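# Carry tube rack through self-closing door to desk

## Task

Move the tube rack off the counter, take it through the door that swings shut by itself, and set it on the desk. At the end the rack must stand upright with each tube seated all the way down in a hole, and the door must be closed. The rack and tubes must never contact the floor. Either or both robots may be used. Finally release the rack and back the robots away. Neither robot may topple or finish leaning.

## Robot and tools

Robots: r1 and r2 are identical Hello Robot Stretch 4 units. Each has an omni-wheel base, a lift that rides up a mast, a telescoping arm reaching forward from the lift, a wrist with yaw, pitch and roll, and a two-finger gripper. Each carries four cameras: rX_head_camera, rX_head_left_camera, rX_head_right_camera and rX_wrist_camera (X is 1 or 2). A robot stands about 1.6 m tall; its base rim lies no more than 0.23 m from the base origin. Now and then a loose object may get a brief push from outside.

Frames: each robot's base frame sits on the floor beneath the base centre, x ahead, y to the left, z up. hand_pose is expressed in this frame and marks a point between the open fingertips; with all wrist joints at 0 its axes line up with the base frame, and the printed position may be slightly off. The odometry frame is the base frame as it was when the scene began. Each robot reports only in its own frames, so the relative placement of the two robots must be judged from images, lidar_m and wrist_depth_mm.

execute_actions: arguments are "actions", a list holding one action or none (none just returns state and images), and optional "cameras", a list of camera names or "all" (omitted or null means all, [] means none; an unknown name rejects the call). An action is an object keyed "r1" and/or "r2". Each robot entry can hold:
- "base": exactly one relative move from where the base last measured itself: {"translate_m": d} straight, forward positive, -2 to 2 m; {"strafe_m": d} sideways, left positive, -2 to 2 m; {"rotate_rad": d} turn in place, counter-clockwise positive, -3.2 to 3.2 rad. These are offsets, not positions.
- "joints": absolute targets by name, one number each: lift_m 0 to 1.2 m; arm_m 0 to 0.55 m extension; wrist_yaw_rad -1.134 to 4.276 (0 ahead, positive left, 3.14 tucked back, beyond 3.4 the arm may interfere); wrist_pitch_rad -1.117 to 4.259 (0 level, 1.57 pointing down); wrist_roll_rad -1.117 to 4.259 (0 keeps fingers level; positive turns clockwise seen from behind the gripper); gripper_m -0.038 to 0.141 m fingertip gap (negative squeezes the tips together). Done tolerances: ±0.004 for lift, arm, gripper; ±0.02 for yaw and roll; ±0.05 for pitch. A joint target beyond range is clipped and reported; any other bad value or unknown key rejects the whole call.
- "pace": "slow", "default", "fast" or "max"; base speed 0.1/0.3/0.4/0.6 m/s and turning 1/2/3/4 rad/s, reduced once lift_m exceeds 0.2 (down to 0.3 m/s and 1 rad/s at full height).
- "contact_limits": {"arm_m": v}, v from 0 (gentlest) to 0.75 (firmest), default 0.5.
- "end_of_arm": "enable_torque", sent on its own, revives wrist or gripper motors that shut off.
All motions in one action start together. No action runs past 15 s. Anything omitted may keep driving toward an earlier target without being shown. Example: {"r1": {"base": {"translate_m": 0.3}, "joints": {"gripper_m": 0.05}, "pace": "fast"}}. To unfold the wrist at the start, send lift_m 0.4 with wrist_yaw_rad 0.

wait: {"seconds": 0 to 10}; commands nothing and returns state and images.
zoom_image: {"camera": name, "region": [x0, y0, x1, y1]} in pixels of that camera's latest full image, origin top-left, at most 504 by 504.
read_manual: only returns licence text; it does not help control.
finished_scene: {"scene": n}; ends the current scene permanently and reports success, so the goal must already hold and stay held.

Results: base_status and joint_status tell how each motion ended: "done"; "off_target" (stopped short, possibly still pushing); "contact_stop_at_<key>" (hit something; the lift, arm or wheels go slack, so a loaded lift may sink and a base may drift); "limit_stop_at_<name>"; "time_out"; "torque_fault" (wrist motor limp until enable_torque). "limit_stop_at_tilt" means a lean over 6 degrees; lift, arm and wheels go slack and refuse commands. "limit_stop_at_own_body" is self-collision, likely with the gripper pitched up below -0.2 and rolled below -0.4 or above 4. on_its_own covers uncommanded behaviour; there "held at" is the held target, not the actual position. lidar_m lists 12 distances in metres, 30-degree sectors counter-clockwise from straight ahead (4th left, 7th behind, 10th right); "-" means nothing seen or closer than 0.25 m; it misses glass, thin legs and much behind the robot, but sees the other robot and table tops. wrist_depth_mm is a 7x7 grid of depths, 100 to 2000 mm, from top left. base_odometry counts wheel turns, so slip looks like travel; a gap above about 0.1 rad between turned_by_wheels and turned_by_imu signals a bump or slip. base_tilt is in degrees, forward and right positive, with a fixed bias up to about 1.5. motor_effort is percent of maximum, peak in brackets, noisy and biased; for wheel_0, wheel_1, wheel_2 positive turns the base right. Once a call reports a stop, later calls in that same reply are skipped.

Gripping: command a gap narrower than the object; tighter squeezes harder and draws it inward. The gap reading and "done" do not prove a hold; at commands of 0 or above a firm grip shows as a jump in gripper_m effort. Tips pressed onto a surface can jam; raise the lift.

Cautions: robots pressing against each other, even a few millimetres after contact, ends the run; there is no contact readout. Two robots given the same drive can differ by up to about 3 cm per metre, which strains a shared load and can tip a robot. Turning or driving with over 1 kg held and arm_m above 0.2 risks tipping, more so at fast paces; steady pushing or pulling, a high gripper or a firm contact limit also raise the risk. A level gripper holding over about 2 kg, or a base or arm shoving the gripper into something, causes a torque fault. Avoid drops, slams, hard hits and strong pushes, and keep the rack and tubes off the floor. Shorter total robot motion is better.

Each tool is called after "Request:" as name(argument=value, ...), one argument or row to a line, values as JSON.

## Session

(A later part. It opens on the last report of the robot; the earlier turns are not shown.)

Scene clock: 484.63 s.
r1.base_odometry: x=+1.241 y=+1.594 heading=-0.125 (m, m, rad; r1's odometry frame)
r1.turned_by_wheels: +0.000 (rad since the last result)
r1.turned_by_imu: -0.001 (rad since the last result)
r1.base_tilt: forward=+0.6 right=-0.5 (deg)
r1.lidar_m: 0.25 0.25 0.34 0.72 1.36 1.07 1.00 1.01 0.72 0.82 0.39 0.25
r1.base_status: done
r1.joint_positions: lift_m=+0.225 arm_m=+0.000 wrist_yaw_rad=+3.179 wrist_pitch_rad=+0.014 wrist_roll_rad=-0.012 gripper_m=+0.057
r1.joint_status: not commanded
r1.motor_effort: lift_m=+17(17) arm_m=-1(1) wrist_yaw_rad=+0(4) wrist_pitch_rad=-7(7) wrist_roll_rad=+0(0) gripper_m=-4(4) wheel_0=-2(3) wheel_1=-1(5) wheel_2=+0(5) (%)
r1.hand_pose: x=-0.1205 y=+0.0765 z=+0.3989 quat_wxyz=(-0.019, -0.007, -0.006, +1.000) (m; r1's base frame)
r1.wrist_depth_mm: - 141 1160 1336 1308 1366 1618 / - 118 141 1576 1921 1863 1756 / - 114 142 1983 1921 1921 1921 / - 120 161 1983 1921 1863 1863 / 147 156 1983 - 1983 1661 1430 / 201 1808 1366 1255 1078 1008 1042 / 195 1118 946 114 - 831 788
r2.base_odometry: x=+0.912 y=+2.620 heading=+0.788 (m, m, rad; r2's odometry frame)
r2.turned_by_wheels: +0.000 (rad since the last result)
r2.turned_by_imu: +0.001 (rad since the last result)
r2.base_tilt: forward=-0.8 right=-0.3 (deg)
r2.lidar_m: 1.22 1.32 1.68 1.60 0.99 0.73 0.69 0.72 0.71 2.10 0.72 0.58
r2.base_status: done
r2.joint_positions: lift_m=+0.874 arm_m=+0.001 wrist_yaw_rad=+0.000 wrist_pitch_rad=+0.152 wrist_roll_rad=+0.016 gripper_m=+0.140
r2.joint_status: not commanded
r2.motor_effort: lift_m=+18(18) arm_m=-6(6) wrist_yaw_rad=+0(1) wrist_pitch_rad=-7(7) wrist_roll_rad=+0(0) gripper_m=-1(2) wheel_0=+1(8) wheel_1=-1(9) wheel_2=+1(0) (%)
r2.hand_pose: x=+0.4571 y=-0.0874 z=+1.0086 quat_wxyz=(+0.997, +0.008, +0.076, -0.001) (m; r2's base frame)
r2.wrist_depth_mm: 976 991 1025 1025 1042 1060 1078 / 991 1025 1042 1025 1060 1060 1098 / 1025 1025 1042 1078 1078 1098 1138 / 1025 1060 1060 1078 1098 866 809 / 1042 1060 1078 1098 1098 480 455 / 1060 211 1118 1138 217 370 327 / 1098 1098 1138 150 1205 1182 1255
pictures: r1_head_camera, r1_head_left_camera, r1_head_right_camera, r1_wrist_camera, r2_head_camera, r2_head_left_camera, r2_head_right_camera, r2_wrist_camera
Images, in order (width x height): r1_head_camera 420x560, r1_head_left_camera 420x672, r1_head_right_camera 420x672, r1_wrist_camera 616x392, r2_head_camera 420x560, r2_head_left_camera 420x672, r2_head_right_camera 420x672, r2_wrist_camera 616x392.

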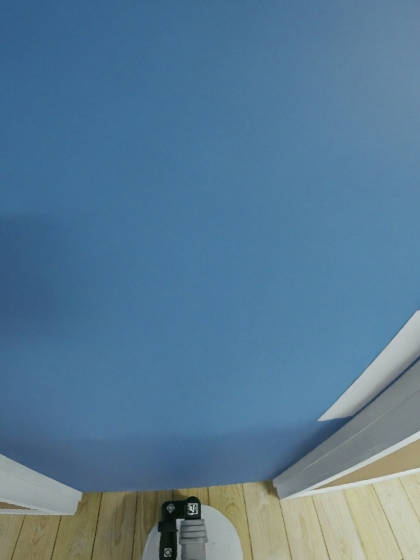

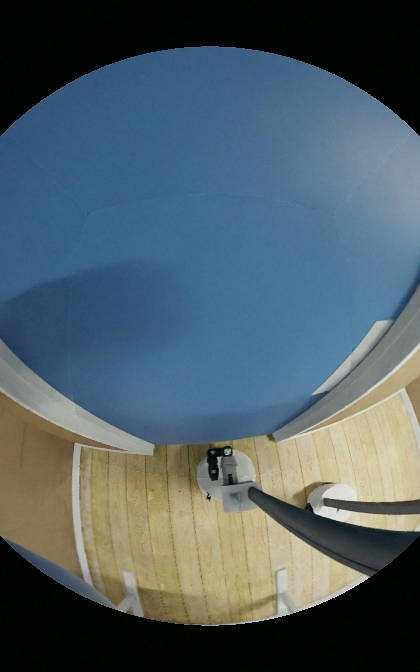

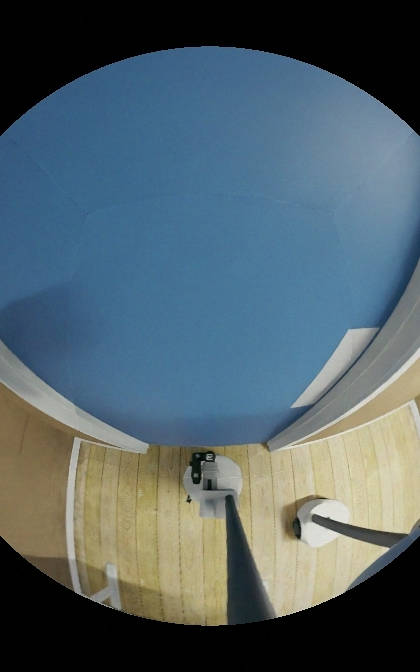

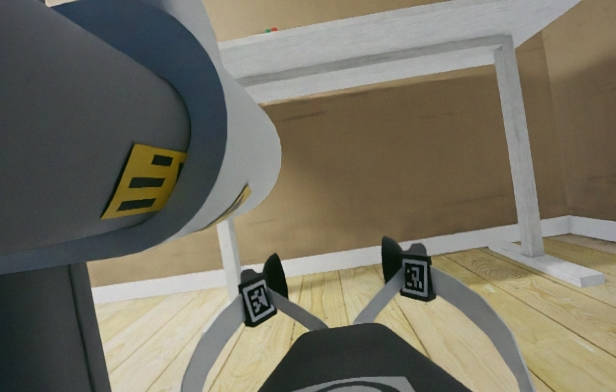

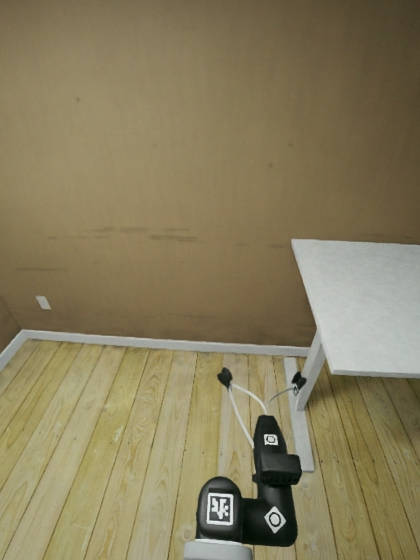

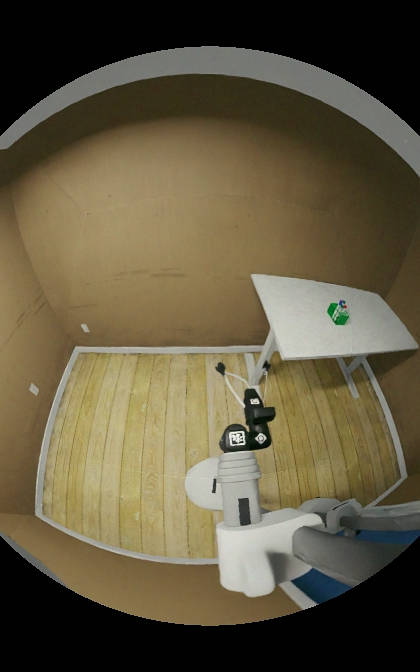

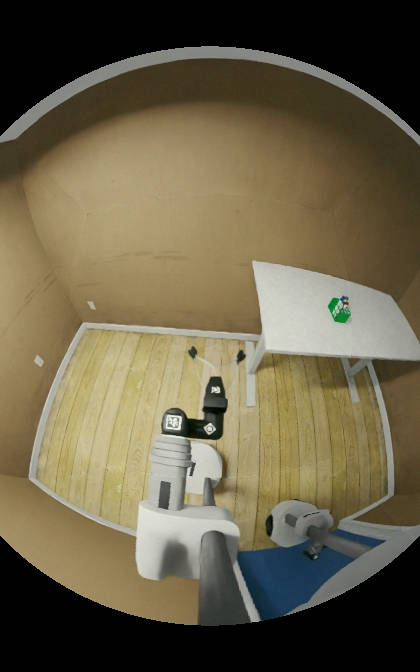

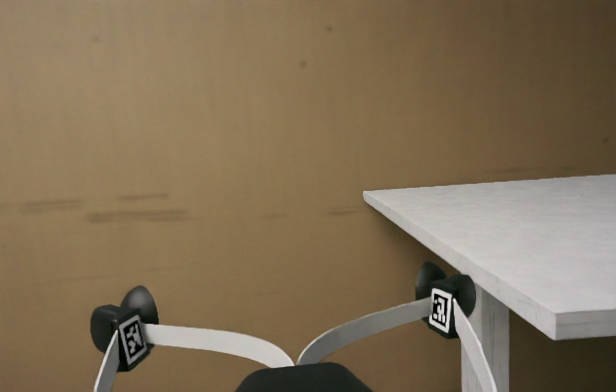

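Request:
execute_actions(
  actions=[
    {"r1": {"base": {"translate_m": -0.2}}, "r2": {"joints": {"lift_m": 0.93, "wrist_yaw_rad": -0.8}}},
  ],
  cameras=["r1_head_camera", "r1_head_left_camera", "r2_head_right_camera", "r2_wrist_camera"],
)

Scene clock: 490.67 s.
r1.base_odometry: x=+1.043 y=+1.619 heading=-0.125 (m, m, rad; r1's odometry frame)
r1.turned_by_wheels: +0.000 (rad since the last result)
r1.turned_by_imu: -0.002 (rad since the last result)
r1.base_tilt: forward=+0.5 right=-0.4 (deg)
r1.lidar_m: 0.43 0.44 0.62 1.30 1.17 0.84 0.81 0.72 0.62 0.63 0.56 0.47
r1.base_status: done
r1.joint_positions: lift_m=+0.225 arm_m=+0.000 wrist_yaw_rad=+3.179 wrist_pitch_rad=+0.014 wrist_roll_rad=-0.012 gripper_m=+0.057
r1.joint_status: not commanded
r1.motor_effort: lift_m=+18(17) arm_m=-1(1) wrist_yaw_rad=+1(1) wrist_pitch_rad=-7(7) wrist_roll_rad=+1(0) gripper_m=-1(2) wheel_0=+0(4) wheel_1=-2(7) wheel_2=+0(9) (%)
r1.hand_pose: x=-0.1205 y=+0.0765 z=+0.3989 quat_wxyz=(-0.019, -0.007, -0.006, +1.000) (m; r1's base frame)
r1.wrist_depth_mm: - 141 946 1098 1182 1255 1618 / - 118 141 1756 1756 1708 1618 / - 114 142 1756 1708 1708 1618 / - 120 160 1756 1708 1756 1661 / 147 155 1808 1808 1756 1756 1397 / 202 1808 1308 1229 1078 991 1042 / 195 1098 976 114 - 820 778
r2.base_odometry: x=+0.912 y=+2.620 heading=+0.788 (m, m, rad; r2's odometry frame)
r2.turned_by_wheels: +0.000 (rad since the last result)
r2.turned_by_imu: +0.001 (rad since the last result)
r2.base_tilt: forward=-1.0 right=-0.3 (deg)
r2.lidar_m: 1.19 1.34 1.67 1.60 0.99 0.72 0.67 0.72 0.63 0.65 0.71 0.56
r2.base_status: not commanded
r2.joint_positions: lift_m=+0.930 arm_m=+0.001 wrist_yaw_rad=-0.800 wrist_pitch_rad=+0.152 wrist_roll_rad=+0.016 gripper_m=+0.140
r2.joint_status: all done
r2.motor_effort: lift_m=+23(21) arm_m=-5(6) wrist_yaw_rad=-1(5) wrist_pitch_rad=-7(7) wrist_roll_rad=+1(1) gripper_m=-1(1) wheel_0=+2(2) wheel_1=-2(1) wheel_2=+0(0) (%)
r2.hand_pose: x=+0.3080 y=-0.2654 z=+1.0641 quat_wxyz=(+0.918, +0.037, +0.067, -0.389) (m; r2's base frame)
r2.wrist_depth_mm: 991 1160 1366 1708 - 1808 1618 / 976 1138 1397 1756 - 1863 1708 / 991 1160 1397 1708 - 1983 1708 / 991 1160 1336 1182 1336 1808 1756 / 854 798 750 715 854 1983 1808 / 960 211 500 1863 217 1921 1808 / 1025 407 1366 150 1983 1921 1756
pictures: r1_head_camera, r1_head_left_camera, r2_head_right_camera, r2_wrist_camera
Images, in order (width x height): r1_head_camera 420x560, r1_head_left_camera 420x672, r2_head_right_camera 420x672, r2_wrist_camera 616x392.

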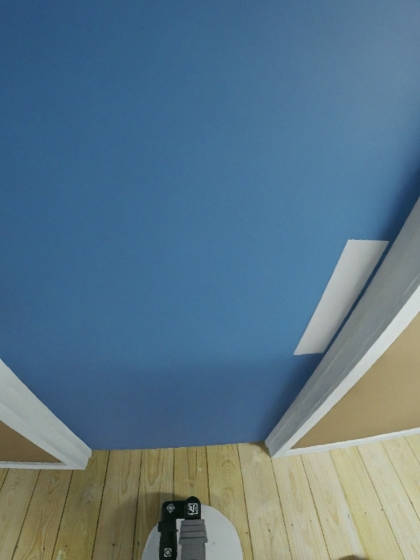

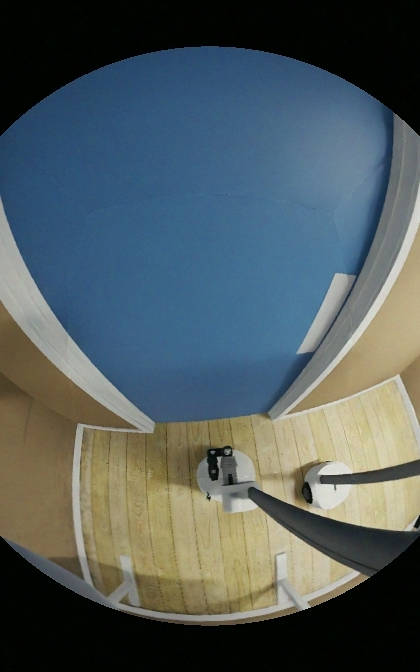

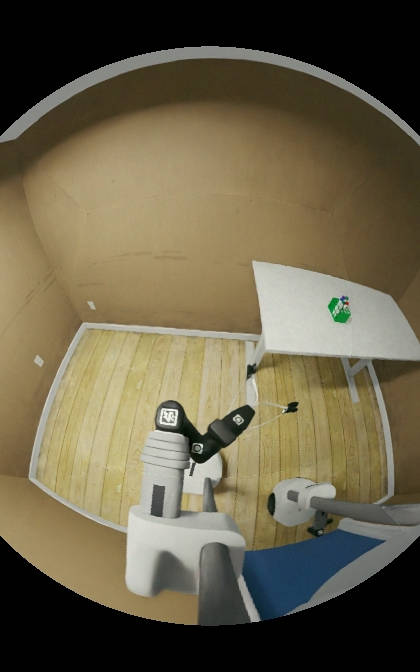

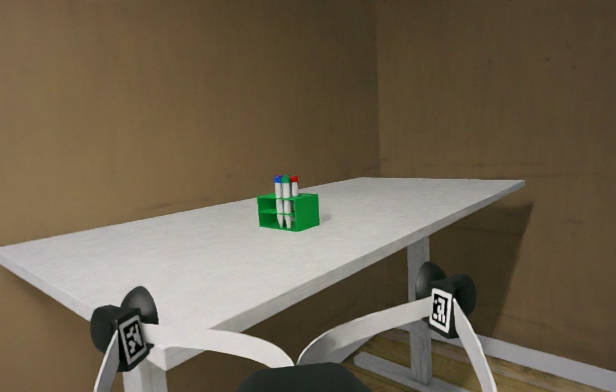

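Request:
zoom_image(
  camera="r2_wrist_camera",
  region=[235, 160, 345, 245],
)

Request:
zoom_image(
  camera="r1_head_camera",
  region=[60, 380, 360, 500],
)

Region (235, 160, 345, 245) of r2_wrist_camera's 616x392 image, scaled by 4.582; it fills the top 389 rows of this view, and the rest is white.

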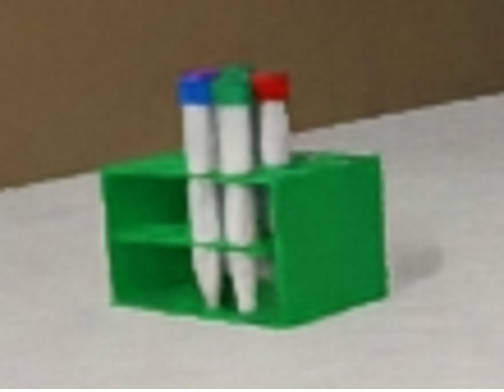

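Region (60, 380, 360, 500) of r1_head_camera's 420x560 image, scaled by 1.680, with more detail than that image has; it fills the top 202 rows of this view, and the rest is white.

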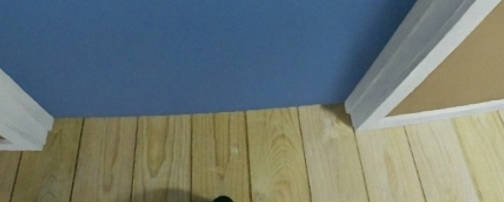

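The rack is upright on the desk, the tubes are seated, the door is shut and both robots are clear.

Request:
finished_scene(
  scene=1,
)

The scene is finished: the task was done.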